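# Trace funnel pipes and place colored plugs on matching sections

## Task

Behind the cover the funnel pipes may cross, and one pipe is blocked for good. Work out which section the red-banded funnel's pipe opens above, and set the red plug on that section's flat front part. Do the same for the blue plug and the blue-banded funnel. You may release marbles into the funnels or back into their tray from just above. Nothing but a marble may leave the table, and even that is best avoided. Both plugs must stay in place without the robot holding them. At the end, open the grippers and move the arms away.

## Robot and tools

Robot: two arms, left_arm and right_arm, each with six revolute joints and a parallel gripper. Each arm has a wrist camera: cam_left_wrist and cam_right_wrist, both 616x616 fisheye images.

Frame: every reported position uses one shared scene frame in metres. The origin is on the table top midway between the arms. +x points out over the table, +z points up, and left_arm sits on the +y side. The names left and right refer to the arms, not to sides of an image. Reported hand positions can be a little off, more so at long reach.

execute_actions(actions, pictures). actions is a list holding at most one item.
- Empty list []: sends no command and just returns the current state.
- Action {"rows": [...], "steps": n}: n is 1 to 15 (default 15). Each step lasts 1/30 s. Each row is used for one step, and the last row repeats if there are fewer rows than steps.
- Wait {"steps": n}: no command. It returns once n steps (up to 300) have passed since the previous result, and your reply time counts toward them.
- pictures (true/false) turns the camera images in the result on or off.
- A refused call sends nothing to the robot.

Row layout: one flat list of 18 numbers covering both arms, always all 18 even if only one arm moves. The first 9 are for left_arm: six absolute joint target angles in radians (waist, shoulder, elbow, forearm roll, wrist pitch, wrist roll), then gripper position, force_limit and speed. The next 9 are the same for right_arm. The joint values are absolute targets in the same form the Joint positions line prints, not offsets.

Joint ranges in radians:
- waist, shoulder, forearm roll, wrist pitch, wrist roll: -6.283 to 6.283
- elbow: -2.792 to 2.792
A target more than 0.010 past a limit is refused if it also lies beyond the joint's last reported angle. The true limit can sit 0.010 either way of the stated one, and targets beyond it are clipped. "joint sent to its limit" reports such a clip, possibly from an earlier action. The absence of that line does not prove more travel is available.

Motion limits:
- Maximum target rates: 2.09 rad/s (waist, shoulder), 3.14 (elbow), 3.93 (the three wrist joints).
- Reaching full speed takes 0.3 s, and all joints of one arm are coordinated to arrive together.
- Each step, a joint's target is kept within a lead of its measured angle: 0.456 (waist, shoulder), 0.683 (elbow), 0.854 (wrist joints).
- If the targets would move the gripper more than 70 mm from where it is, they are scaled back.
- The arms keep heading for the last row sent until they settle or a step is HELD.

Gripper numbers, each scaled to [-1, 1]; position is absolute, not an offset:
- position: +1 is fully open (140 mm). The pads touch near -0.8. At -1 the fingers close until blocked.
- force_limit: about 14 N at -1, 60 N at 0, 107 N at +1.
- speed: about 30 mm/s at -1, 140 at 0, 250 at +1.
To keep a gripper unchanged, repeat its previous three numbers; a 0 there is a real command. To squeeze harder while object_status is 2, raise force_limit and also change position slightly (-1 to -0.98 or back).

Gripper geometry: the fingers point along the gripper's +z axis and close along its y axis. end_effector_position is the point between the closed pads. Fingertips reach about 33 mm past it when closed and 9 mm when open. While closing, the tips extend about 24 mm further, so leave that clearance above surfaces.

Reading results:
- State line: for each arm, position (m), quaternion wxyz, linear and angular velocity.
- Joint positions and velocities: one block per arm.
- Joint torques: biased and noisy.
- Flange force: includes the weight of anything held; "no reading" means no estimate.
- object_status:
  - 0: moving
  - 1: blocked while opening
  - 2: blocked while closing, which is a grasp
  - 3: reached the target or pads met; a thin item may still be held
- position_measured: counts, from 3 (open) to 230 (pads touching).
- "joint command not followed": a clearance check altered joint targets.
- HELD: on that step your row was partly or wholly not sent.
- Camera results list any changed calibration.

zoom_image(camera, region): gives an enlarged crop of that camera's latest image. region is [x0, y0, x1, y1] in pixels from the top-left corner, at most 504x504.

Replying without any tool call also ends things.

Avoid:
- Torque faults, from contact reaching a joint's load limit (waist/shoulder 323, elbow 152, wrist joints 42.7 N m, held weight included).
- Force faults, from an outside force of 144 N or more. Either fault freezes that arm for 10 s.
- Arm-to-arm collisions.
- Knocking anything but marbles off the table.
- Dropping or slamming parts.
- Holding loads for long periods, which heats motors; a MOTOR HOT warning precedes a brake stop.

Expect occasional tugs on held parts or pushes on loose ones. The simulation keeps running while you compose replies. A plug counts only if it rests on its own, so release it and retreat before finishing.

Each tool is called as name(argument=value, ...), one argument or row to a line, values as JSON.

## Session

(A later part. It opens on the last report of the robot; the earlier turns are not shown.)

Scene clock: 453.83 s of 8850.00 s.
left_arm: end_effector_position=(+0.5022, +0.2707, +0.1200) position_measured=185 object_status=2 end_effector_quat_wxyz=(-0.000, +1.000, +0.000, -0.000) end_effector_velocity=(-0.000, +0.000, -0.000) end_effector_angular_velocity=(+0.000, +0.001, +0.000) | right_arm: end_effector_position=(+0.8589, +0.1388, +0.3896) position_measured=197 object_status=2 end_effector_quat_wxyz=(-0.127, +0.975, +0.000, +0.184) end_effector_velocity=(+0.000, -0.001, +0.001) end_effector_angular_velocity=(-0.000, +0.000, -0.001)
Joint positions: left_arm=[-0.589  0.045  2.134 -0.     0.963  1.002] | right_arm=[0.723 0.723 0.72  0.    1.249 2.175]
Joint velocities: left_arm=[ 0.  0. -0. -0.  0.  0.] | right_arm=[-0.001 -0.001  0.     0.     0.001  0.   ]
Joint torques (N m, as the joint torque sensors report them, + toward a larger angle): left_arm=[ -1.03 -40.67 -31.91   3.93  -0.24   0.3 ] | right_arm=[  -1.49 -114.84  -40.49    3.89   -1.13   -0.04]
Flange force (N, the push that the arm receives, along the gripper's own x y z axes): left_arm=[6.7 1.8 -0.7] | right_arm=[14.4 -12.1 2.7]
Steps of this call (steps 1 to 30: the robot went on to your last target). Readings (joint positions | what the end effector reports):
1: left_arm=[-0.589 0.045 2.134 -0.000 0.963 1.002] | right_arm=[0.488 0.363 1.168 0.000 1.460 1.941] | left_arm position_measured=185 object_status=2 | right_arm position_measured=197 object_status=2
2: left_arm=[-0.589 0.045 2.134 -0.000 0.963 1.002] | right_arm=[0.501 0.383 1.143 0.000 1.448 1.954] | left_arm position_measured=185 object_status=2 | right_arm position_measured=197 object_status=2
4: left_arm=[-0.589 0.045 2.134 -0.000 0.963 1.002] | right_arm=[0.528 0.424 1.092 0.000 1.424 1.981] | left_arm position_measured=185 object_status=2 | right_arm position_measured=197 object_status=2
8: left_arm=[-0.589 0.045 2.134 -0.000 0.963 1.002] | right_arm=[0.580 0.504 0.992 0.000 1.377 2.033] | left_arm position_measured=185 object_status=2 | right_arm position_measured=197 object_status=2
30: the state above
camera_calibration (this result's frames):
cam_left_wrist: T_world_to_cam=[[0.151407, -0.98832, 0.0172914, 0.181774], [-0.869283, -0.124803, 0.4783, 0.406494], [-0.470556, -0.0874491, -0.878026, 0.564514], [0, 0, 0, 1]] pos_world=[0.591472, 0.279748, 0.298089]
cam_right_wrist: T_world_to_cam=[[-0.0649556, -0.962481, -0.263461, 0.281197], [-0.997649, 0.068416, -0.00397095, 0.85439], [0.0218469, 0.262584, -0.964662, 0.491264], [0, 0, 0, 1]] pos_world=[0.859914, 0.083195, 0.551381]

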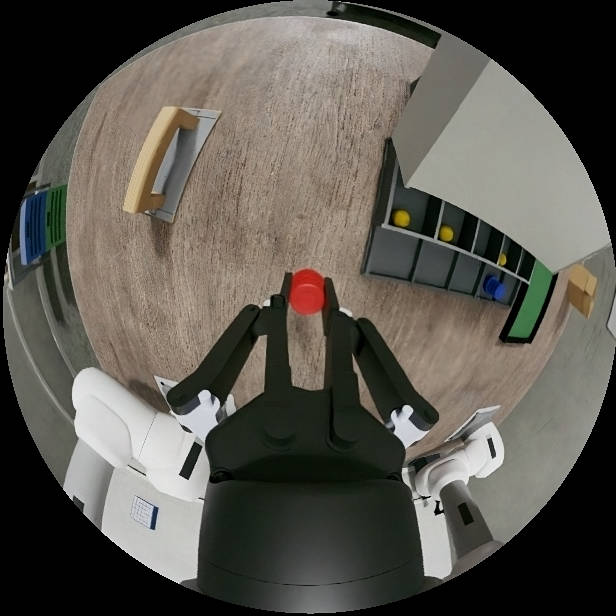

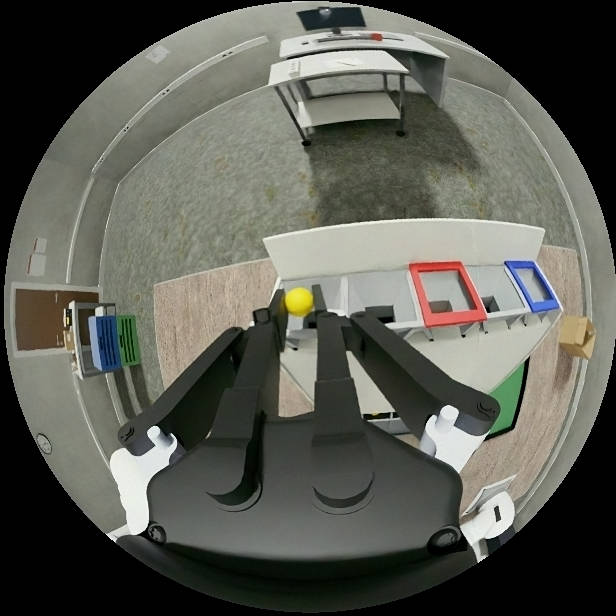

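execute_actions(
  actions=[
    {"rows": [[-0.5893,0.045,2.1339,0,0.9627,1.0022,-1,-0.3,-0.5, 0.7225,0.7226,0.72,0,1.2489,2.1753,0,-0.4,0],[-0.5893,0.045,2.1339,0,0.9627,1.0022,-1,-0.3,-0.5, 0.7225,0.7226,0.72,0,1.2489,2.1753,0,-0.4,0],[-0.5893,0.045,2.1339,0,0.9627,1.0022,-1,-0.3,-0.5, 0.7225,0.7226,0.72,0,1.2489,2.1753,0,-0.4,0],[-0.5893,0.045,2.1339,0,0.9627,1.0022,-1,-0.3,-0.5, 0.7225,0.7226,0.72,0,1.2489,2.1753,0,-0.4,0],[-0.5893,0.045,2.1339,0,0.9627,1.0022,-1,-0.3,-0.5, 0.7225,0.7226,0.72,0,1.2489,2.1753,0,-0.4,0],[-0.5893,0.045,2.1339,0,0.9627,1.0022,-1,-0.3,-0.5, 0.7225,0.7226,0.72,0,1.2489,2.1753,0,-0.4,0],[-0.5893,0.045,2.1339,0,0.9627,1.0022,-1,-0.3,-0.5, 0.7225,0.7226,0.72,0,1.2489,2.1753,0,-0.4,0],[-0.5893,0.045,2.1339,0,0.9627,1.0022,-1,-0.3,-0.5, 0.7225,0.7226,0.72,0,1.2489,2.1753,0,-0.4,0],[-0.5893,0.045,2.1339,0,0.9627,1.0022,-1,-0.3,-0.5, 0.7225,0.7226,0.72,0,1.2489,2.1753,0,-0.4,0],[-0.5893,0.045,2.1339,0,0.9627,1.0022,-1,-0.3,-0.5, 0.7225,0.7226,0.72,0,1.2489,2.1753,0,-0.4,0],[-0.5893,0.045,2.1339,0,0.9627,1.0022,-1,-0.3,-0.5, 0.379,0.2061,1.377,0,1.5585,1.8318,0,-0.4,0]], "steps": 15},
  ],
  pictures=false,
)

execute_actions(
  actions=[
    {"steps": 20},
  ],
  pictures=false,
)

execute_actions(
  actions=[
    {"rows": [[-0.5893,0.045,2.1339,0,0.9627,1.0022,-1,-0.3,-0.5, -0.15,0.1324,1.4645,0,1.5447,1.303,0,-0.4,0],[-0.5893,0.045,2.1339,0,0.9627,1.0022,-1,-0.3,-0.5, -0.15,0.1324,1.4645,0,1.5447,1.303,0,-0.4,0],[-0.5893,0.045,2.1339,0,0.9627,1.0022,-1,-0.3,-0.5, -0.15,0.1324,1.4645,0,1.5447,1.303,0,-0.4,0],[-0.5893,0.045,2.1339,0,0.9627,1.0022,-1,-0.3,-0.5, -0.15,0.1324,1.4645,0,1.5447,1.303,0,-0.4,0],[-0.9064,0.3265,1.7633,0,1.0518,0.6852,-1,-0.3,-0.5, -0.15,0.1324,1.4645,0,1.5447,1.303,0,-0.4,0]], "steps": 15},
  ],
  pictures=false,
)

execute_actions(
  actions=[
    {"steps": 15},
  ],
)

Scene clock: 469.57 s of 8850.00 s.
left_arm: end_effector_position=(+0.5022, +0.2707, +0.1200) position_measured=185 object_status=2 end_effector_quat_wxyz=(-0.000, +1.000, +0.000, -0.000) end_effector_velocity=(-0.000, +0.000, -0.000) end_effector_angular_velocity=(+0.001, +0.001, -0.000) | right_arm: end_effector_position=(+0.8483, +0.0754, +0.3905) position_measured=129 object_status=0 end_effector_quat_wxyz=(-0.102, +0.981, -0.000, +0.163) end_effector_velocity=(-0.126, -0.601, +0.057) end_effector_angular_velocity=(-0.414, +0.374, -0.044)
Joint positions: left_arm=[-0.589  0.045  2.134 -0.     0.963  1.002] | right_arm=[ 0.679  0.665  0.802 -0.     1.288  2.133]
Joint velocities: left_arm=[-0.     0.     0.001 -0.     0.     0.   ] | right_arm=[-0.415 -0.586  0.766 -0.     0.358 -0.4  ]
Joint torques (N m, as the joint torque sensors report them, + toward a larger angle): left_arm=[ -0.78 -41.78 -32.14   3.91  -0.26   0.29] | right_arm=[  25.3  -104.6   -39.27    4.64   -1.15    0.23]
Flange force (N, the push that the arm receives, along the gripper's own x y z axes): left_arm=[7.7 3.2 0.7] | right_arm=[15.5 -5.0 -0.5]
Steps of this call (steps 1 to 15: the robot went on to your last target; steps 16 to 90: nothing new was sent; then 12.23 s passed at rest; steps 91 to 105: all 15 steps of this action). Readings (joint positions | what the end effector reports):
91: left_arm=[-0.589 0.045 2.134 -0.000 0.963 1.002] | right_arm=[0.722 0.723 0.720 -0.000 1.249 2.175] | left_arm position_measured=185 object_status=2 | right_arm position_measured=197 object_status=0
92: left_arm=[-0.589 0.045 2.134 -0.000 0.963 1.002] | right_arm=[0.722 0.723 0.720 -0.000 1.249 2.175] | left_arm position_measured=185 object_status=2 | right_arm position_measured=197 object_status=0
94: left_arm=[-0.589 0.045 2.134 -0.000 0.963 1.002] | right_arm=[0.722 0.723 0.720 -0.000 1.249 2.175] | left_arm position_measured=185 object_status=2 | right_arm position_measured=177 object_status=0
98: left_arm=[-0.589 0.045 2.134 -0.000 0.963 1.002] | right_arm=[0.722 0.723 0.720 -0.000 1.249 2.175] | left_arm position_measured=185 object_status=2 | right_arm position_measured=147 object_status=0
105: the state above

Scene clock: 470.23 s of 8850.00 s.
left_arm: end_effector_position=(+0.5022, +0.2707, +0.1200) position_measured=185 object_status=2 end_effector_quat_wxyz=(-0.000, +1.000, +0.000, -0.000) end_effector_velocity=(+0.000, +0.001, +0.000) end_effector_angular_velocity=(+0.000, +0.000, +0.001) | right_arm: end_effector_position=(+0.6595, -0.2712, +0.4202) position_measured=129 object_status=3 end_effector_quat_wxyz=(-0.007, +1.000, +0.000, +0.023) end_effector_velocity=(-0.406, -0.429, +0.006) end_effector_angular_velocity=(-0.166, +0.475, -0.002)
Joint positions: left_arm=[-0.589  0.045  2.134 -0.     0.963  1.002] | right_arm=[ 0.416  0.263  1.306 -0.     1.525  1.869]
Joint velocities: left_arm=[ 0.001 -0.001 -0.     0.     0.001  0.   ] | right_arm=[-0.395 -0.603  0.752  0.     0.354 -0.394]
Joint torques (N m, as the joint torque sensors report them, + toward a larger angle): left_arm=[ -1.17 -41.46 -32.52   3.9   -0.29   0.25] | right_arm=[ -0.43 -69.99 -38.84   3.98  -0.23   0.29]
Flange force (N, the push that the arm receives, along the gripper's own x y z axes): left_arm=[7.3 1.7 0.7] | right_arm=[4.4 -4.7 -3.4]
Steps of this call (steps 1 to 20: the robot went on to your last target). Readings (joint positions | what the end effector reports):
1: left_arm=[-0.589 0.045 2.134 -0.000 0.963 1.002] | right_arm=[0.666 0.645 0.828 -0.000 1.299 2.120] | left_arm position_measured=185 object_status=2 | right_arm position_measured=129 object_status=0
2: left_arm=[-0.589 0.045 2.134 -0.000 0.963 1.002] | right_arm=[0.653 0.626 0.853 -0.000 1.311 2.107] | left_arm position_measured=185 object_status=2 | right_arm position_measured=129 object_status=3
4: left_arm=[-0.589 0.045 2.134 -0.000 0.963 1.002] | right_arm=[0.627 0.585 0.903 -0.000 1.335 2.080] | left_arm position_measured=185 object_status=2 | right_arm position_measured=129 object_status=3
8: left_arm=[-0.589 0.045 2.134 -0.000 0.963 1.002] | right_arm=[0.574 0.505 1.003 -0.000 1.382 2.028] | left_arm position_measured=185 object_status=2 | right_arm position_measured=129 object_status=3
20: the state above

Scene clock: 470.73 s of 8850.00 s.
left_arm: end_effector_position=(+0.5381, +0.1062, +0.1315) position_measured=185 object_status=2 end_effector_quat_wxyz=(+0.000, +1.000, +0.000, -0.000) end_effector_velocity=(+0.031, -0.573, +0.008) end_effector_angular_velocity=(+0.000, -0.000, -0.004) | right_arm: end_effector_position=(+0.6324, -0.5346, +0.4217) position_measured=129 object_status=3 end_effector_quat_wxyz=(+0.000, +1.000, +0.003, +0.005) end_effector_velocity=(-0.109, -0.518, -0.005) end_effector_angular_velocity=(-0.005, +0.040, -0.029)
Joint positions: left_arm=[-0.785  0.219  1.905 -0.     1.018  0.807] | right_arm=[ 0.045  0.167  1.421 -0.     1.543  1.491]
Joint velocities: left_arm=[-0.643  0.57  -0.747  0.     0.177 -0.639] | right_arm=[-0.788 -0.139  0.174  0.     0.004 -0.759]
Joint torques (N m, as the joint torque sensors report them, + toward a larger angle): left_arm=[ -0.51 -61.25 -30.35   3.89  -0.19  -0.1 ] | right_arm=[  0.6  -61.26 -41.     4.08   0.34  -0.07]
Flange force (N, the push that the arm receives, along the gripper's own x y z axes): left_arm=[6.7 9.6 -1.0] | right_arm=[0.7 0.1 -0.5]
Steps of this call (steps 1 to 15: all 15 steps of this action). Readings (joint positions | what the end effector reports):
1: left_arm=[-0.589 0.045 2.134 -0.000 0.963 1.002] | right_arm=[0.402 0.243 1.331 -0.000 1.537 1.855] | left_arm position_measured=185 object_status=2 | right_arm position_measured=129 object_status=3
2: left_arm=[-0.589 0.045 2.134 -0.000 0.963 1.002] | right_arm=[0.384 0.227 1.349 -0.000 1.542 1.835] | left_arm position_measured=185 object_status=2 | right_arm position_measured=129 object_status=3
4: left_arm=[-0.589 0.045 2.134 -0.000 0.963 1.002] | right_arm=[0.333 0.216 1.359 -0.000 1.542 1.774] | left_arm position_measured=185 object_status=2 | right_arm position_measured=129 object_status=3
8: left_arm=[-0.628 0.080 2.088 -0.000 0.974 0.963] | right_arm=[0.229 0.199 1.380 -0.000 1.542 1.669] | left_arm position_measured=185 object_status=2 | right_arm position_measured=129 object_status=3
15: the state above

Scene clock: 471.23 s of 8850.00 s.
left_arm: end_effector_position=(+0.5333, -0.0043, +0.1299) position_measured=185 object_status=2 end_effector_quat_wxyz=(-0.000, +1.000, +0.000, -0.000) end_effector_velocity=(+0.000, +0.001, -0.000) end_effector_angular_velocity=(+0.001, +0.001, +0.001) | right_arm: end_effector_position=(+0.5933, -0.6567, +0.4200) position_measured=129 object_status=3 end_effector_quat_wxyz=(+0.000, +1.000, +0.000, -0.000) end_effector_velocity=(+0.001, +0.000, -0.001) end_effector_angular_velocity=(+0.000, +0.000, +0.001)
Joint positions: left_arm=[-0.907  0.327  1.763 -0.     1.052  0.685] | right_arm=[-0.15   0.132  1.465 -0.     1.545  1.303]
Joint velocities: left_arm=[0.001 0.001 0.    0.    0.001 0.   ] | right_arm=[ 0.001  0.002 -0.     0.    -0.001 -0.   ]
Joint torques (N m, as the joint torque sensors report them, + toward a larger angle): left_arm=[ -0.6  -73.45 -34.11   4.13  -0.21   0.18] | right_arm=[ -1.58 -57.48 -39.37   4.04  -0.04   0.16]
Flange force (N, the push that the arm receives, along the gripper's own x y z axes): left_arm=[7.2 7.0 0.9] | right_arm=[8.6 -0.6 -3.7]
Steps of this call (steps 1 to 15: the robot went on to your last target). Readings (joint positions | what the end effector reports):
1: left_arm=[-0.807 0.238 1.880 -0.000 1.024 0.785] | right_arm=[0.018 0.162 1.427 -0.000 1.544 1.465] | left_arm position_measured=185 object_status=2 | right_arm position_measured=129 object_status=3
2: left_arm=[-0.828 0.257 1.855 -0.000 1.030 0.763] | right_arm=[-0.009 0.157 1.433 -0.000 1.544 1.439] | left_arm position_measured=185 object_status=2 | right_arm position_measured=129 object_status=3
4: left_arm=[-0.871 0.295 1.805 -0.000 1.042 0.721] | right_arm=[-0.063 0.148 1.445 -0.000 1.544 1.387] | left_arm position_measured=185 object_status=2 | right_arm position_measured=129 object_status=3
8: left_arm=[-0.907 0.327 1.764 -0.000 1.052 0.686] | right_arm=[-0.145 0.133 1.463 -0.000 1.545 1.308] | left_arm position_measured=185 object_status=2 | right_arm position_measured=129 object_status=3
15: the state above
camera_calibration (this result's frames):
cam_left_wrist: T_world_to_cam=[[0.151213, -0.98835, 0.0172669, -0.0948465], [-0.869282, -0.124639, 0.478345, 0.394476], [-0.47062, -0.0873416, -0.878002, 0.563889], [0, 0, 0, 1]] pos_world=[0.622631, 0.00467649, 0.308038]
cam_right_wrist: T_world_to_cam=[[-0.110381, -0.99359, 0.0244001, -0.608066], [-0.93499, 0.112134, 0.336482, 0.492534], [-0.337061, 0.0143275, -0.941374, 0.775357], [0, 0, 0, 1]] pos_world=[0.654737, -0.670507, 0.579009]

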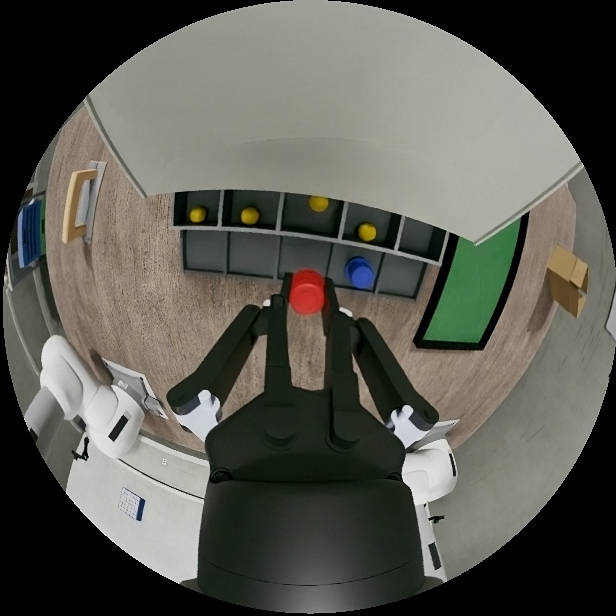

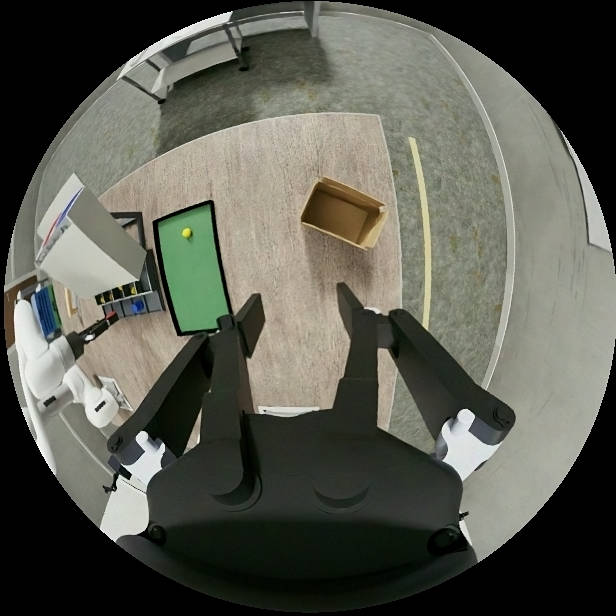

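execute_actions(
  actions=[
    {"rows": [[-1.024,0.4945,1.5116,0,1.1355,0.5675,-1,-0.3,-0.5, -0.15,0.1324,1.4645,0,1.5447,1.303,0,-0.4,0]], "steps": 14},
  ],
  pictures=false,
)

execute_actions(
  actions=[
    {"rows": [[-1.024,0.521,1.5395,0,1.0811,0.5675,-1,-0.3,-0.5, -0.15,0.1324,1.4645,0,1.5447,1.303,0,-0.4,0],[-1.024,0.521,1.5395,0,1.0811,0.5675,-1,-0.3,-0.5, -0.15,0.1324,1.4645,0,1.5447,1.303,0,-0.4,0],[-1.024,0.521,1.5395,0,1.0811,0.5675,-1,-0.3,-0.5, -0.15,0.1324,1.4645,0,1.5447,1.303,0,-0.4,0],[-1.024,0.5477,1.5672,0,1.0267,0.5675,-1,-0.3,-0.5, -0.15,0.1324,1.4645,0,1.5447,1.303,0,-0.4,0]], "steps": 12},
  ],
  pictures=true,
)

Scene clock: 483.40 s of 8850.00 s.
left_arm: end_effector_position=(+0.5333, -0.1532, +0.1298) position_measured=185 object_status=2 end_effector_quat_wxyz=(-0.000, +1.000, +0.000, -0.000) end_effector_velocity=(+0.001, -0.000, -0.000) end_effector_angular_velocity=(-0.000, -0.000, +0.003) | right_arm: end_effector_position=(+0.5933, -0.6567, +0.4200) position_measured=129 object_status=3 end_effector_quat_wxyz=(+0.000, +1.000, +0.000, +0.000) end_effector_velocity=(-0.001, -0.001, +0.001) end_effector_angular_velocity=(-0.001, -0.001, -0.002)
Joint positions: left_arm=[-1.024  0.495  1.512  0.     1.136  0.568] | right_arm=[-0.15   0.132  1.465  0.     1.545  1.303]
Joint velocities: left_arm=[ 0.001  0.002 -0.002 -0.    -0.    -0.002] | right_arm=[-0.002 -0.001 -0.    -0.     0.     0.   ]
Joint torques (N m, as the joint torque sensors report them, + toward a larger angle): left_arm=[ -0.84 -91.67 -36.68   4.56  -0.24   0.4 ] | right_arm=[ -1.44 -55.73 -40.04   4.08   0.05   0.28]
Flange force (N, the push that the arm receives, along the gripper's own x y z axes): left_arm=[6.5 5.2 -0.3] | right_arm=[3.5 -0.8 -3.0]
Steps of this call (steps 1 to 15: the robot went on to your last target; steps 16 to 120: nothing new was sent; then 7.70 s passed at rest; steps 121 to 134: all 14 steps of this action). Readings (joint positions | what the end effector reports):
121: left_arm=[-0.907 0.327 1.763 0.000 1.052 0.685] | right_arm=[-0.150 0.132 1.465 0.000 1.545 1.303] | left_arm position_measured=185 object_status=2 | right_arm position_measured=129 object_status=3
122: left_arm=[-0.910 0.332 1.754 0.000 1.055 0.681] | right_arm=[-0.150 0.132 1.465 0.000 1.545 1.303] | left_arm position_measured=185 object_status=2 | right_arm position_measured=129 object_status=3
124: left_arm=[-0.933 0.365 1.704 0.000 1.071 0.658] | right_arm=[-0.150 0.132 1.465 0.000 1.545 1.303] | left_arm position_measured=185 object_status=2 | right_arm position_measured=129 object_status=3
128: left_arm=[-0.996 0.454 1.572 0.000 1.115 0.596] | right_arm=[-0.150 0.132 1.465 0.000 1.545 1.303] | left_arm position_measured=185 object_status=2 | right_arm position_measured=129 object_status=3
134: the state above

Scene clock: 483.80 s of 8850.00 s.
left_arm: end_effector_position=(+0.5335, -0.1533, +0.0597) position_measured=185 object_status=2 end_effector_quat_wxyz=(-0.000, +1.000, +0.000, -0.000) end_effector_velocity=(+0.000, +0.000, +0.001) end_effector_angular_velocity=(-0.001, -0.001, +0.001) | right_arm: end_effector_position=(+0.5933, -0.6567, +0.4200) position_measured=129 object_status=3 end_effector_quat_wxyz=(+0.000, +1.000, +0.000, +0.000) end_effector_velocity=(+0.000, -0.000, -0.001) end_effector_angular_velocity=(+0.000, +0.002, -0.001)
Joint positions: left_arm=[-1.024  0.548  1.567 -0.     1.027  0.568] | right_arm=[-0.15   0.132  1.465  0.     1.545  1.303]
Joint velocities: left_arm=[ 0.    -0.001  0.    -0.    -0.001 -0.   ] | right_arm=[-0.001  0.002 -0.    -0.     0.001 -0.   ]
Joint torques (N m, as the joint torque sensors report them, + toward a larger angle): left_arm=[ -0.14 -96.47 -34.1    4.33  -0.33   0.23] | right_arm=[ -0.92 -57.93 -40.12   4.1   -0.08   0.06]
Flange force (N, the push that the arm receives, along the gripper's own x y z axes): left_arm=[7.4 9.3 0.8] | right_arm=[7.9 0.7 -2.5]
Steps of this call (steps 1 to 12: all 12 steps of this action). Readings (joint positions | what the end effector reports):
1: left_arm=[-1.024 0.495 1.512 0.000 1.135 0.568] | right_arm=[-0.150 0.132 1.465 0.000 1.545 1.303] | left_arm position_measured=185 object_status=2 | right_arm position_measured=129 object_status=3
2: left_arm=[-1.024 0.499 1.516 0.000 1.124 0.568] | right_arm=[-0.150 0.132 1.465 0.000 1.545 1.303] | left_arm position_measured=185 object_status=2 | right_arm position_measured=129 object_status=3
4: left_arm=[-1.024 0.519 1.538 -0.000 1.086 0.568] | right_arm=[-0.150 0.132 1.465 0.000 1.545 1.303] | left_arm position_measured=185 object_status=2 | right_arm position_measured=129 object_status=3
8: left_arm=[-1.024 0.548 1.567 -0.000 1.027 0.568] | right_arm=[-0.150 0.132 1.465 0.000 1.545 1.303] | left_arm position_measured=185 object_status=2 | right_arm position_measured=129 object_status=3
12: the state above
camera_calibration (this result's frames):
cam_left_wrist: T_world_to_cam=[[0.151415, -0.988323, 0.0170399, -0.240942], [-0.869175, -0.124912, 0.478468, 0.409549], [-0.470753, -0.087258, -0.87794, 0.4894], [0, 0, 0, 1]] pos_world=[0.622838, -0.144267, 0.237813]
cam_right_wrist: T_world_to_cam=[[-0.11031, -0.993599, 0.0243242, -0.608039], [-0.935004, 0.112042, 0.336473, 0.49249], [-0.337045, 0.0143732, -0.941379, 0.775382], [0, 0, 0, 1]] pos_world=[0.654746, -0.670472, 0.579009]

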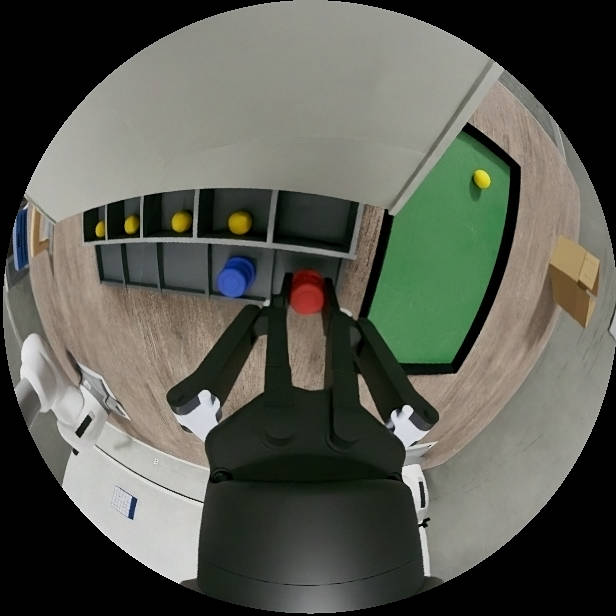

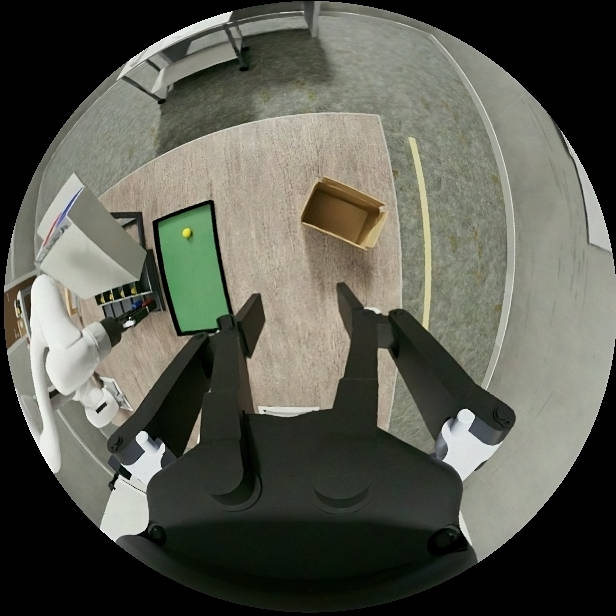

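execute_actions(
  actions=[],
)

Scene clock: 494.80 s of 8850.00 s.
left_arm: end_effector_position=(+0.5336, -0.1533, +0.0599) position_measured=185 object_status=2 end_effector_quat_wxyz=(-0.000, +1.000, +0.000, -0.000) end_effector_velocity=(+0.000, -0.001, +0.001) end_effector_angular_velocity=(-0.002, -0.001, +0.000) | right_arm: end_effector_position=(+0.5933, -0.6567, +0.4200) position_measured=129 object_status=3 end_effector_quat_wxyz=(-0.000, +1.000, +0.000, -0.000) end_effector_velocity=(+0.000, +0.000, -0.000) end_effector_angular_velocity=(-0.000, +0.000, +0.000)
Joint positions: left_arm=[-1.024  0.548  1.567  0.     1.027  0.567] | right_arm=[-0.15   0.132  1.465  0.     1.545  1.303]
Joint velocities: left_arm=[-0.    -0.001 -0.001  0.    -0.001 -0.   ] | right_arm=[ 0.     0.     0.    -0.    -0.001 -0.   ]
Joint torques (N m, as the joint torque sensors report them, + toward a larger angle): left_arm=[ -1.93 -93.42 -33.78   4.16  -0.17   0.25] | right_arm=[ -0.89 -57.78 -40.05   4.13   0.13   0.05]
Flange force (N, the push that the arm receives, along the gripper's own x y z axes): left_arm=[7.5 6.7 1.3] | right_arm=[7.1 0.3 -2.5]
Steps of this call (steps 1 to 15: the robot went on to your last target; steps 16 to 90: nothing new was sent; then 8.00 s passed at rest). Readings (joint positions | what the end effector reports):
1: left_arm=[-1.024 0.548 1.567 -0.000 1.027 0.568] | right_arm=[-0.150 0.132 1.465 0.000 1.545 1.303] | left_arm position_measured=185 object_status=2 | right_arm position_measured=129 object_status=3
2: left_arm=[-1.024 0.548 1.567 -0.000 1.027 0.567] | right_arm=[-0.150 0.132 1.465 0.000 1.545 1.303] | left_arm position_measured=185 object_status=2 | right_arm position_measured=129 object_status=3
4: left_arm=[-1.024 0.548 1.567 -0.000 1.027 0.567] | right_arm=[-0.150 0.132 1.465 0.000 1.545 1.303] | left_arm position_measured=185 object_status=2 | right_arm position_measured=129 object_status=3
8: left_arm=[-1.024 0.548 1.567 -0.000 1.027 0.567] | right_arm=[-0.150 0.132 1.465 0.000 1.545 1.303] | left_arm position_measured=185 object_status=2 | right_arm position_measured=129 object_status=3
90: the state above
All arms were judged still, so your last target was given up. Only a new action makes them travel on or press farther. Fingers that are still opening or closing keep moving.
camera_calibration (this result's frames):
cam_left_wrist: T_world_to_cam=[[0.151408, -0.98832, 0.0172899, -0.240984], [-0.869284, -0.124804, 0.478297, 0.40961], [-0.470553, -0.0874478, -0.878028, 0.489473], [0, 0, 0, 1]] pos_world=[0.622877, -0.144245, 0.238022]
cam_right_wrist: T_world_to_cam=[[-0.11031, -0.9936, 0.0243203, -0.608038], [-0.934996, 0.11204, 0.336497, 0.492485], [-0.337068, 0.0143795, -0.941371, 0.775384], [0, 0, 0, 1]] pos_world=[0.654756, -0.670474, 0.578991]

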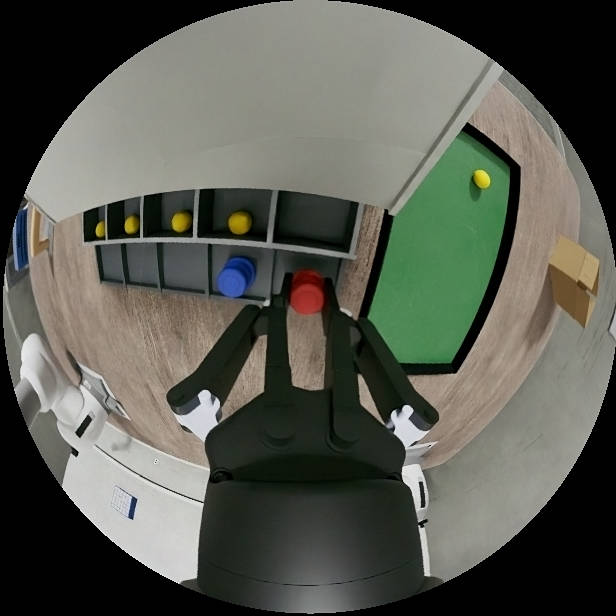

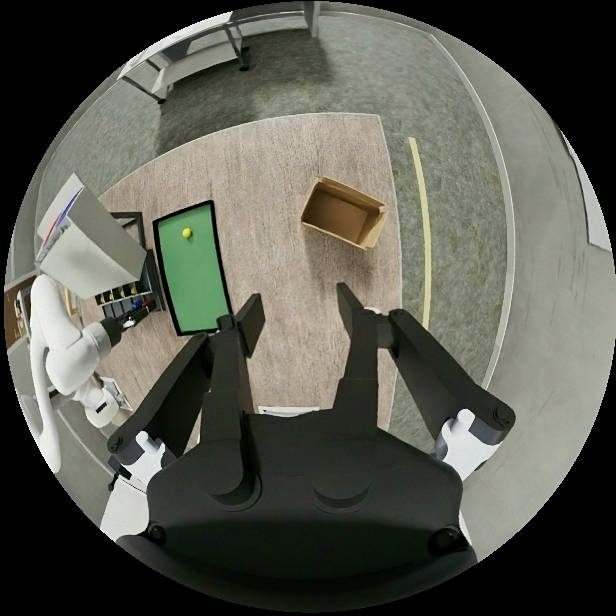

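execute_actions(
  actions=[
    {"rows": [[-1.024,0.5504,1.5693,0,1.0218,0.5675,-1,-0.3,-0.5,-0.15,0.1324,1.4645,0,1.5447,1.303,0,-0.4,0],[-1.024,0.5531,1.5715,0,1.0170,0.5675,-1,-0.3,-0.5,-0.15,0.1324,1.4645,0,1.5447,1.303,0,-0.4,0],[-1.024,0.5552,1.5731,0,1.0133,0.5675,-1,-0.3,-0.5,-0.15,0.1324,1.4645,0,1.5447,1.303,0,-0.4,0],[-1.024,0.5572,1.5747,0,1.0097,0.5675,-1,-0.3,-0.5,-0.15,0.1324,1.4645,0,1.5447,1.303,0,-0.4,0],[-1.024,0.5586,1.5758,0,1.0073,0.5675,-1,-0.3,-0.5,-0.15,0.1324,1.4645,0,1.5447,1.303,0,-0.4,0],[-1.024,0.5596,1.5766,0,1.0054,0.5675,-1,-0.3,-0.5,-0.15,0.1324,1.4645,0,1.5447,1.303,0,-0.4,0],[-1.024,0.5605,1.5772,0,1.0039,0.5675,-1,-0.3,-0.5,-0.15,0.1324,1.4645,0,1.5447,1.303,0,-0.4,0]], "steps": 15},
  ],
  pictures=false,
)

Scene clock: 500.53 s of 8850.00 s.
left_arm: end_effector_position=(+0.5336, -0.1533, +0.0449) position_measured=185 object_status=2 end_effector_quat_wxyz=(-0.000, +1.000, +0.000, +0.000) end_effector_velocity=(-0.001, +0.000, -0.001) end_effector_angular_velocity=(+0.001, +0.002, +0.001) | right_arm: end_effector_position=(+0.5933, -0.6567, +0.4200) position_measured=129 object_status=3 end_effector_quat_wxyz=(-0.000, +1.000, +0.000, -0.000) end_effector_velocity=(-0.000, -0.001, -0.000) end_effector_angular_velocity=(-0.000, +0.000, -0.001)
Joint positions: left_arm=[-1.024  0.56   1.577  0.     1.004  0.567] | right_arm=[-0.15   0.132  1.465  0.     1.545  1.303]
Joint velocities: left_arm=[-0.     0.001  0.001 -0.001 -0.    -0.   ] | right_arm=[-0.001  0.     0.    -0.     0.     0.   ]
Joint torques (N m, as the joint torque sensors report them, + toward a larger angle): left_arm=[ -1.5  -93.84 -33.17   4.07  -0.24   0.29] | right_arm=[ -0.19 -57.43 -39.65   4.05  -0.07   0.07]
Flange force (N, the push that the arm receives, along the gripper's own x y z axes): left_arm=[7.1 7.5 1.7] | right_arm=[6.8 1.7 -3.7]
Steps of this call (steps 1 to 90: nothing new was sent; then 2.23 s passed at rest; steps 91 to 105: all 15 steps of this action). Readings (joint positions | what the end effector reports):
91: left_arm=[-1.024 0.548 1.567 0.000 1.026 0.567] | right_arm=[-0.150 0.132 1.465 0.000 1.545 1.303] | left_arm position_measured=185 object_status=2 | right_arm position_measured=129 object_status=3
92: left_arm=[-1.024 0.549 1.568 0.000 1.023 0.567] | right_arm=[-0.150 0.132 1.465 0.000 1.545 1.303] | left_arm position_measured=185 object_status=2 | right_arm position_measured=129 object_status=3
94: left_arm=[-1.024 0.554 1.572 0.000 1.015 0.567] | right_arm=[-0.150 0.132 1.465 0.000 1.545 1.303] | left_arm position_measured=185 object_status=2 | right_arm position_measured=129 object_status=3
98: left_arm=[-1.024 0.560 1.577 0.000 1.005 0.568] | right_arm=[-0.150 0.132 1.465 0.000 1.545 1.303] | left_arm position_measured=185 object_status=2 | right_arm position_measured=129 object_status=3
105: the state above

execute_actions(
  actions=[
    {"rows": [[-1.024,0.5610,1.5777,0,1.0029,0.5675,-1,-0.3,-0.5,-0.15,0.1324,1.4645,0,1.5447,1.303,0,-0.4,0],[-1.024,0.5616,1.5781,0,1.0019,0.5675,-1,-0.3,-0.5,-0.15,0.1324,1.4645,0,1.5447,1.303,0,-0.4,0]], "steps": 8},
  ],
  pictures=false,
)

Scene clock: 505.13 s of 8850.00 s.
left_arm: end_effector_position=(+0.5336, -0.1533, +0.0437) position_measured=185 object_status=2 end_effector_quat_wxyz=(+0.000, +1.000, +0.000, +0.000) end_effector_velocity=(-0.000, -0.000, +0.001) end_effector_angular_velocity=(-0.000, -0.001, -0.001) | right_arm: end_effector_position=(+0.5933, -0.6567, +0.4200) position_measured=129 object_status=3 end_effector_quat_wxyz=(-0.000, +1.000, +0.000, -0.000) end_effector_velocity=(-0.000, -0.000, +0.001) end_effector_angular_velocity=(-0.000, -0.001, -0.000)
Joint positions: left_arm=[-1.024  0.562  1.578 -0.     1.002  0.567] | right_arm=[-0.15   0.132  1.465  0.     1.545  1.303]
Joint velocities: left_arm=[-0.001 -0.001 -0.001  0.     0.001 -0.   ] | right_arm=[-0.    -0.001  0.     0.    -0.    -0.   ]
Joint torques (N m, as the joint torque sensors report them, + toward a larger angle): left_arm=[ -1.79 -88.26 -30.96   4.06  -0.73   0.26] | right_arm=[ -0.78 -58.12 -39.67   4.2    0.11   0.11]
Flange force (N, the push that the arm receives, along the gripper's own x y z axes): left_arm=[5.8 5.4 -5.5] | right_arm=[8.3 0.6 -3.2]
Steps of this call (steps 1 to 15: the robot went on to your last target; steps 16 to 90: nothing new was sent; then 1.33 s passed at rest; steps 91 to 98: all 8 steps of this action). Readings (joint positions | what the end effector reports):
91: left_arm=[-1.024 0.561 1.577 -0.000 1.004 0.567] | right_arm=[-0.150 0.132 1.465 0.000 1.545 1.303] | left_arm position_measured=185 object_status=2 | right_arm position_measured=129 object_status=3
92: left_arm=[-1.024 0.561 1.578 -0.000 1.003 0.568] | right_arm=[-0.150 0.132 1.465 0.000 1.545 1.303] | left_arm position_measured=185 object_status=2 | right_arm position_measured=129 object_status=3
94: left_arm=[-1.024 0.562 1.578 -0.000 1.002 0.567] | right_arm=[-0.150 0.132 1.465 0.000 1.545 1.303] | left_arm position_measured=185 object_status=2 | right_arm position_measured=129 object_status=3
98: the state above

Contact. Release.

execute_actions(
  actions=[
    {"rows": [[-1.024,0.5616,1.5781,0,1.0019,0.5675,-0.15,-0.3,-0.5,-0.15,0.1324,1.4645,0,1.5447,1.303,0,-0.4,0],[-1.024,0.5616,1.5781,0,1.0019,0.5675,-0.15,-0.3,-0.5,-0.15,0.1324,1.4645,0,1.5447,1.303,0,-0.4,0],[-1.024,0.5616,1.5781,0,1.0019,0.5675,-0.15,-0.3,-0.5,-0.15,0.1324,1.4645,0,1.5447,1.303,0,-0.4,0],[-1.024,0.5616,1.5781,0,1.0019,0.5675,-0.15,-0.3,-0.5,-0.15,0.1324,1.4645,0,1.5447,1.303,0,-0.4,0],[-1.024,0.5616,1.5781,0,1.0019,0.5675,-0.15,-0.3,-0.5,-0.15,0.1324,1.4645,0,1.5447,1.303,0,-0.4,0],[-1.024,0.5616,1.5781,0,1.0019,0.5675,-0.15,-0.3,-0.5,-0.15,0.1324,1.4645,0,1.5447,1.303,0,-0.4,0],[-1.024,0.5616,1.5781,0,1.0019,0.5675,-0.15,-0.3,-0.5,-0.15,0.1324,1.4645,0,1.5447,1.303,0,-0.4,0],[-1.024,0.5616,1.5781,0,1.0019,0.5675,-0.15,-0.3,-0.5,-0.15,0.1324,1.4645,0,1.5447,1.303,0,-0.4,0],[-1.024,0.555,1.5729,0,1.0137,0.5675,-0.15,-0.3,-0.5,-0.15,0.1324,1.4645,0,1.5447,1.303,0,-0.4,0],[-1.024,0.545,1.5648,0,1.0318,0.5675,-0.15,-0.3,-0.5,-0.15,0.1324,1.4645,0,1.5447,1.303,0,-0.4,0],[-1.024,0.532,1.552,0,1.0576,0.5675,-0.15,-0.3,-0.5,-0.15,0.1324,1.4645,0,1.5447,1.303,0,-0.4,0],[-1.024,0.518,1.538,0,1.0856,0.5675,-0.15,-0.3,-0.5,-0.15,0.1324,1.4645,0,1.5447,1.303,0,-0.4,0],[-1.024,0.505,1.524,0,1.1126,0.5675,-0.15,-0.3,-0.5,-0.15,0.1324,1.4645,0,1.5447,1.303,0,-0.4,0],[-1.024,0.4945,1.5116,0,1.1355,0.5675,-0.15,-0.3,-0.5,-0.15,0.1324,1.4645,0,1.5447,1.303,0,-0.4,0]], "steps": 15},
  ],
  pictures=false,
)

execute_actions(
  actions=[
    {"rows": [[-1.024,0.4945,1.5116,0,1.1355,0.5675,-0.15,-0.3,-0.5,-0.15,0.1324,1.4645,0,1.5447,1.303,0,-0.4,0]], "steps": 5},
  ],
)

Scene clock: 513.27 s of 8850.00 s.
left_arm: end_effector_position=(+0.5339, -0.1539, +0.1136) position_measured=148 object_status=3 end_effector_quat_wxyz=(+0.000, +1.000, +0.001, +0.000) end_effector_velocity=(-0.001, -0.000, +0.433) end_effector_angular_velocity=(-0.016, -0.010, -0.001) | right_arm: end_effector_position=(+0.5933, -0.6567, +0.4200) position_measured=129 object_status=3 end_effector_quat_wxyz=(-0.000, +1.000, +0.000, -0.000) end_effector_velocity=(+0.000, +0.001, -0.000) end_effector_angular_velocity=(+0.000, +0.002, +0.001)
Joint positions: left_arm=[-1.024  0.507  1.525 -0.     1.109  0.567] | right_arm=[-0.15   0.132  1.465  0.     1.545  1.303]
Joint velocities: left_arm=[-0.001 -0.32  -0.351 -0.     0.652  0.   ] | right_arm=[ 0.001  0.001 -0.    -0.     0.001 -0.   ]
Joint torques (N m, as the joint torque sensors report them, + toward a larger angle): left_arm=[ -3.42 -83.55 -32.49   3.79  -0.13   0.17] | right_arm=[ -0.37 -57.06 -40.36   4.11   0.19   0.11]
Flange force (N, the push that the arm receives, along the gripper's own x y z axes): left_arm=[7.9 5.0 0.7] | right_arm=[5.5 0.6 -1.7]
Steps of this call (steps 1 to 15: the robot went on to your last target; steps 16 to 90: nothing new was sent; then 4.63 s passed at rest; steps 91 to 105: all 15 steps of this action). Readings (joint positions | what the end effector reports):
91: left_arm=[-1.024 0.562 1.578 0.000 1.002 0.568] | right_arm=[-0.150 0.132 1.465 0.000 1.545 1.303] | left_arm position_measured=185 object_status=0 | right_arm position_measured=129 object_status=3
92: left_arm=[-1.024 0.562 1.578 0.000 1.002 0.567] | right_arm=[-0.150 0.132 1.465 0.000 1.545 1.303] | left_arm position_measured=185 object_status=0 | right_arm position_measured=129 object_status=3
94: left_arm=[-1.024 0.562 1.578 0.000 1.002 0.568] | right_arm=[-0.150 0.132 1.465 0.000 1.545 1.303] | left_arm position_measured=173 object_status=0 | right_arm position_measured=129 object_status=3
98: left_arm=[-1.024 0.562 1.578 0.001 1.003 0.567] | right_arm=[-0.150 0.132 1.465 0.000 1.545 1.303] | left_arm position_measured=155 object_status=0 | right_arm position_measured=129 object_status=3
105: the state above

Scene clock: 513.43 s of 8850.00 s.
left_arm: end_effector_position=(+0.5336, -0.1533, +0.1301) position_measured=148 object_status=3 end_effector_quat_wxyz=(+0.000, +1.000, +0.000, +0.000) end_effector_velocity=(+0.001, +0.000, -0.002) end_effector_angular_velocity=(+0.003, +0.002, +0.000) | right_arm: end_effector_position=(+0.5933, -0.6567, +0.4200) position_measured=129 object_status=3 end_effector_quat_wxyz=(-0.000, +1.000, +0.000, -0.000) end_effector_velocity=(+0.001, -0.000, -0.001) end_effector_angular_velocity=(+0.000, +0.000, +0.000)
Joint positions: left_arm=[-1.024  0.494  1.512 -0.     1.135  0.567] | right_arm=[-0.15   0.132  1.465 -0.     1.545  1.303]
Joint velocities: left_arm=[ 0.001  0.004 -0.001  0.     0.001  0.   ] | right_arm=[ 0.     0.001 -0.    -0.    -0.    -0.   ]
Joint torques (N m, as the joint torque sensors report them, + toward a larger angle): left_arm=[ -1.15 -87.09 -33.87   3.89  -0.61   0.26] | right_arm=[ -1.2  -56.86 -39.44   4.15   0.06  -0.08]
Flange force (N, the push that the arm receives, along the gripper's own x y z axes): left_arm=[7.0 10.2 -0.4] | right_arm=[7.5 -0.5 -3.5]
Steps of this call (steps 1 to 5: all 5 steps of this action). Readings (joint positions | what the end effector reports):
1: left_arm=[-1.024 0.498 1.515 -0.000 1.127 0.567] | right_arm=[-0.150 0.132 1.465 0.000 1.545 1.303] | left_arm position_measured=148 object_status=3 | right_arm position_measured=129 object_status=3
2: left_arm=[-1.024 0.494 1.512 -0.000 1.134 0.567] | right_arm=[-0.150 0.132 1.465 0.000 1.545 1.303] | left_arm position_measured=148 object_status=3 | right_arm position_measured=129 object_status=3
4: left_arm=[-1.024 0.494 1.512 -0.000 1.135 0.567] | right_arm=[-0.150 0.132 1.465 0.000 1.545 1.303] | left_arm position_measured=148 object_status=3 | right_arm position_measured=129 object_status=3
5: the state above
camera_calibration (this result's frames):
cam_left_wrist: T_world_to_cam=[[0.151425, -0.988312, 0.017576, -0.24225], [-0.869361, -0.124696, 0.478187, 0.376087], [-0.470407, -0.0876894, -0.878082, 0.551022], [0, 0, 0, 1]] pos_world=[0.622843, -0.144203, 0.30826]
cam_right_wrist: T_world_to_cam=[[-0.11031, -0.9936, 0.0243205, -0.608038], [-0.934996, 0.11204, 0.336497, 0.492485], [-0.337068, 0.0143794, -0.941371, 0.775384], [0, 0, 0, 1]] pos_world=[0.654756, -0.670474, 0.578991]

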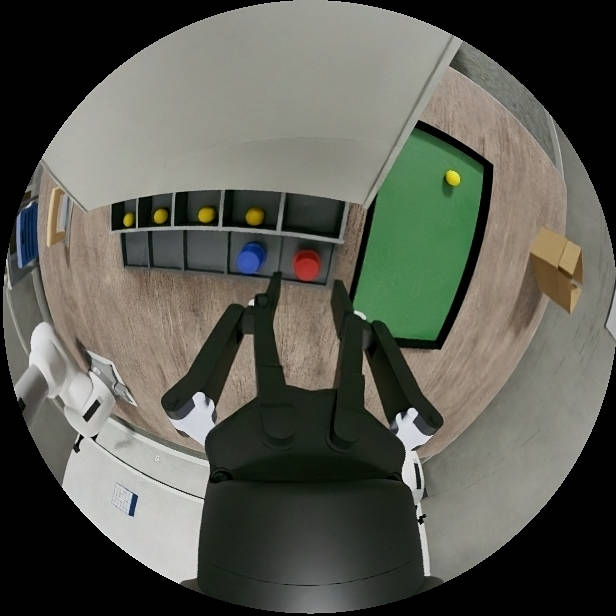

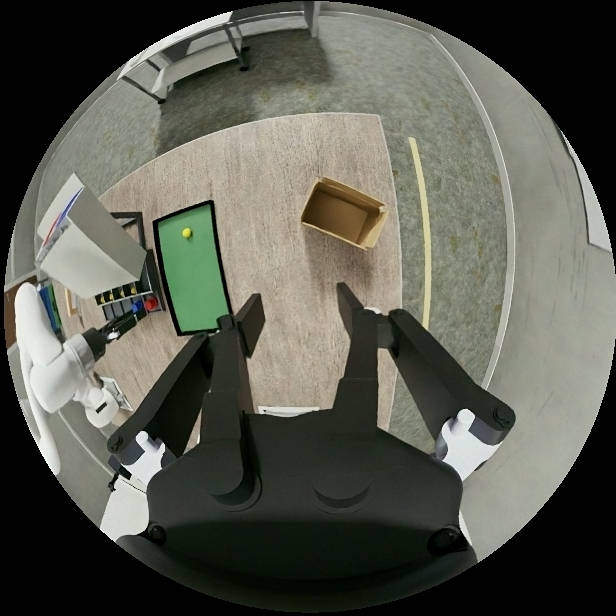

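Both placed. Retreat left arm.

execute_actions(
  actions=[
    {"rows": [[-0.5893,0.045,2.0339,0,1.0627,1.0022,-0.15,-0.3,-0.5,-0.15,0.1324,1.4645,0,1.5447,1.303,0,-0.4,0]], "steps": 15},
  ],
  pictures=false,
)

execute_actions(
  actions=[
    {"rows": [[-0.5893,0.045,2.0339,0,1.0627,1.0022,-0.15,-0.3,-0.5,-0.15,0.1324,1.4645,0,1.5447,1.303,0,-0.4,0]], "steps": 15},
  ],
)

Scene clock: 516.40 s of 8850.00 s.
left_arm: end_effector_position=(+0.5645, +0.0982, +0.1665) position_measured=148 object_status=3 end_effector_quat_wxyz=(-0.000, +1.000, +0.000, -0.000) end_effector_velocity=(-0.052, +0.576, +0.039) end_effector_angular_velocity=(-0.001, -0.002, +0.005) | right_arm: end_effector_position=(+0.5933, -0.6567, +0.4200) position_measured=129 object_status=3 end_effector_quat_wxyz=(-0.000, +1.000, +0.000, -0.000) end_effector_velocity=(-0.000, -0.000, -0.000) end_effector_angular_velocity=(-0.000, +0.001, -0.000)
Joint positions: left_arm=[-0.765  0.227  1.822 -0.     1.092  0.826] | right_arm=[-0.15   0.132  1.465  0.     1.545  1.303]
Joint velocities: left_arm=[ 0.612 -0.633  0.732  0.    -0.101  0.607] | right_arm=[-0.  0.  0. -0.  0.  0.]
Joint torques (N m, as the joint torque sensors report them, + toward a larger angle): left_arm=[ -4.38 -63.91 -33.1    4.04   0.27   0.05] | right_arm=[ -0.08 -57.2  -39.19   4.11   0.05   0.24]
Flange force (N, the push that the arm receives, along the gripper's own x y z axes): left_arm=[7.2 1.8 -0.5] | right_arm=[7.2 2.0 -4.2]
Steps of this call (steps 1 to 15: the robot went on to your last target; steps 16 to 74: nothing new was sent; steps 75 to 89: all 15 steps of this action). Readings (joint positions | what the end effector reports):
75: left_arm=[-1.024 0.494 1.512 -0.000 1.136 0.568] | right_arm=[-0.150 0.132 1.465 0.000 1.545 1.303] | left_arm position_measured=148 object_status=3 | right_arm position_measured=129 object_status=3
76: left_arm=[-1.019 0.490 1.518 -0.000 1.135 0.573] | right_arm=[-0.150 0.132 1.465 0.000 1.545 1.303] | left_arm position_measured=148 object_status=3 | right_arm position_measured=129 object_status=3
78: left_arm=[-0.987 0.457 1.557 -0.000 1.129 0.605] | right_arm=[-0.150 0.132 1.465 0.000 1.545 1.303] | left_arm position_measured=148 object_status=3 | right_arm position_measured=129 object_status=3
82: left_arm=[-0.907 0.374 1.652 -0.000 1.116 0.685] | right_arm=[-0.150 0.132 1.465 0.000 1.545 1.303] | left_arm position_measured=148 object_status=3 | right_arm position_measured=129 object_status=3
89: the state above

Scene clock: 516.90 s of 8850.00 s.
left_arm: end_effector_position=(+0.5272, +0.2548, +0.1674) position_measured=148 object_status=3 end_effector_quat_wxyz=(+0.000, +1.000, +0.000, +0.000) end_effector_velocity=(+0.001, -0.000, +0.000) end_effector_angular_velocity=(-0.001, -0.001, -0.000) | right_arm: end_effector_position=(+0.5933, -0.6567, +0.4200) position_measured=129 object_status=3 end_effector_quat_wxyz=(-0.000, +1.000, +0.000, -0.000) end_effector_velocity=(+0.000, +0.000, -0.000) end_effector_angular_velocity=(-0.000, -0.000, +0.001)
Joint positions: left_arm=[-0.589  0.045  2.034 -0.     1.063  1.002] | right_arm=[-0.15   0.132  1.465  0.     1.545  1.303]
Joint velocities: left_arm=[ 0.     0.    -0.001 -0.    -0.001  0.   ] | right_arm=[ 0.001  0.     0.    -0.    -0.     0.   ]
Joint torques (N m, as the joint torque sensors report them, + toward a larger angle): left_arm=[ -0.2  -44.12 -33.58   4.19  -0.37   0.26] | right_arm=[ -1.61 -56.76 -39.23   4.13   0.02   0.18]
Flange force (N, the push that the arm receives, along the gripper's own x y z axes): left_arm=[8.3 4.3 -2.0] | right_arm=[7.5 -0.6 -3.9]
Steps of this call (steps 1 to 15: all 15 steps of this action). Readings (joint positions | what the end effector reports):
1: left_arm=[-0.745 0.206 1.847 -0.000 1.089 0.847] | right_arm=[-0.150 0.132 1.465 0.000 1.545 1.303] | left_arm position_measured=148 object_status=3 | right_arm position_measured=129 object_status=3
2: left_arm=[-0.724 0.184 1.872 -0.000 1.085 0.868] | right_arm=[-0.150 0.132 1.465 0.000 1.545 1.303] | left_arm position_measured=148 object_status=3 | right_arm position_measured=129 object_status=3
4: left_arm=[-0.682 0.141 1.923 -0.000 1.078 0.910] | right_arm=[-0.150 0.132 1.465 0.000 1.545 1.303] | left_arm position_measured=148 object_status=3 | right_arm position_measured=129 object_status=3
8: left_arm=[-0.603 0.059 2.017 -0.000 1.065 0.988] | right_arm=[-0.150 0.132 1.465 0.000 1.545 1.303] | left_arm position_measured=148 object_status=3 | right_arm position_measured=129 object_status=3
15: the state above
camera_calibration (this result's frames):
cam_left_wrist: T_world_to_cam=[[0.151507, -0.988304, 0.0173492, 0.161377], [-0.869304, -0.124869, 0.478246, 0.403615], [-0.470486, -0.0875391, -0.878055, 0.616523], [0, 0, 0, 1]] pos_world=[0.61648, 0.263858, 0.345514]
cam_right_wrist: T_world_to_cam=[[-0.11031, -0.9936, 0.0243202, -0.608038], [-0.934996, 0.11204, 0.336497, 0.492485], [-0.337068, 0.0143796, -0.941371, 0.775384], [0, 0, 0, 1]] pos_world=[0.654756, -0.670474, 0.578991]

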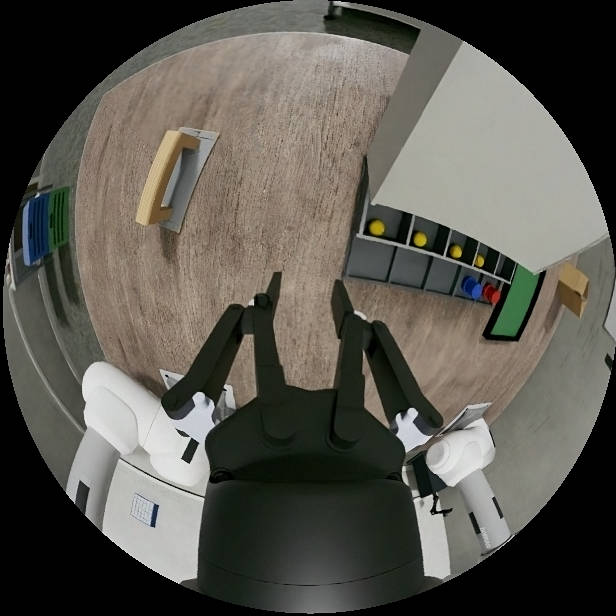

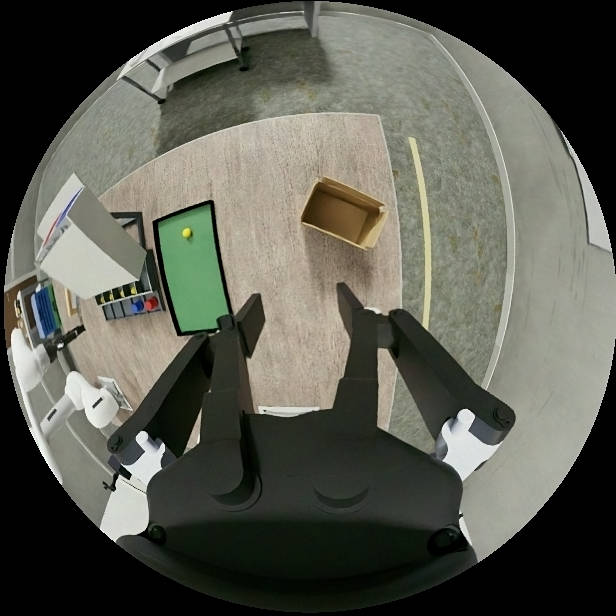

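finished_scene(
  scene=1,
)

The scene is finished: the task was done.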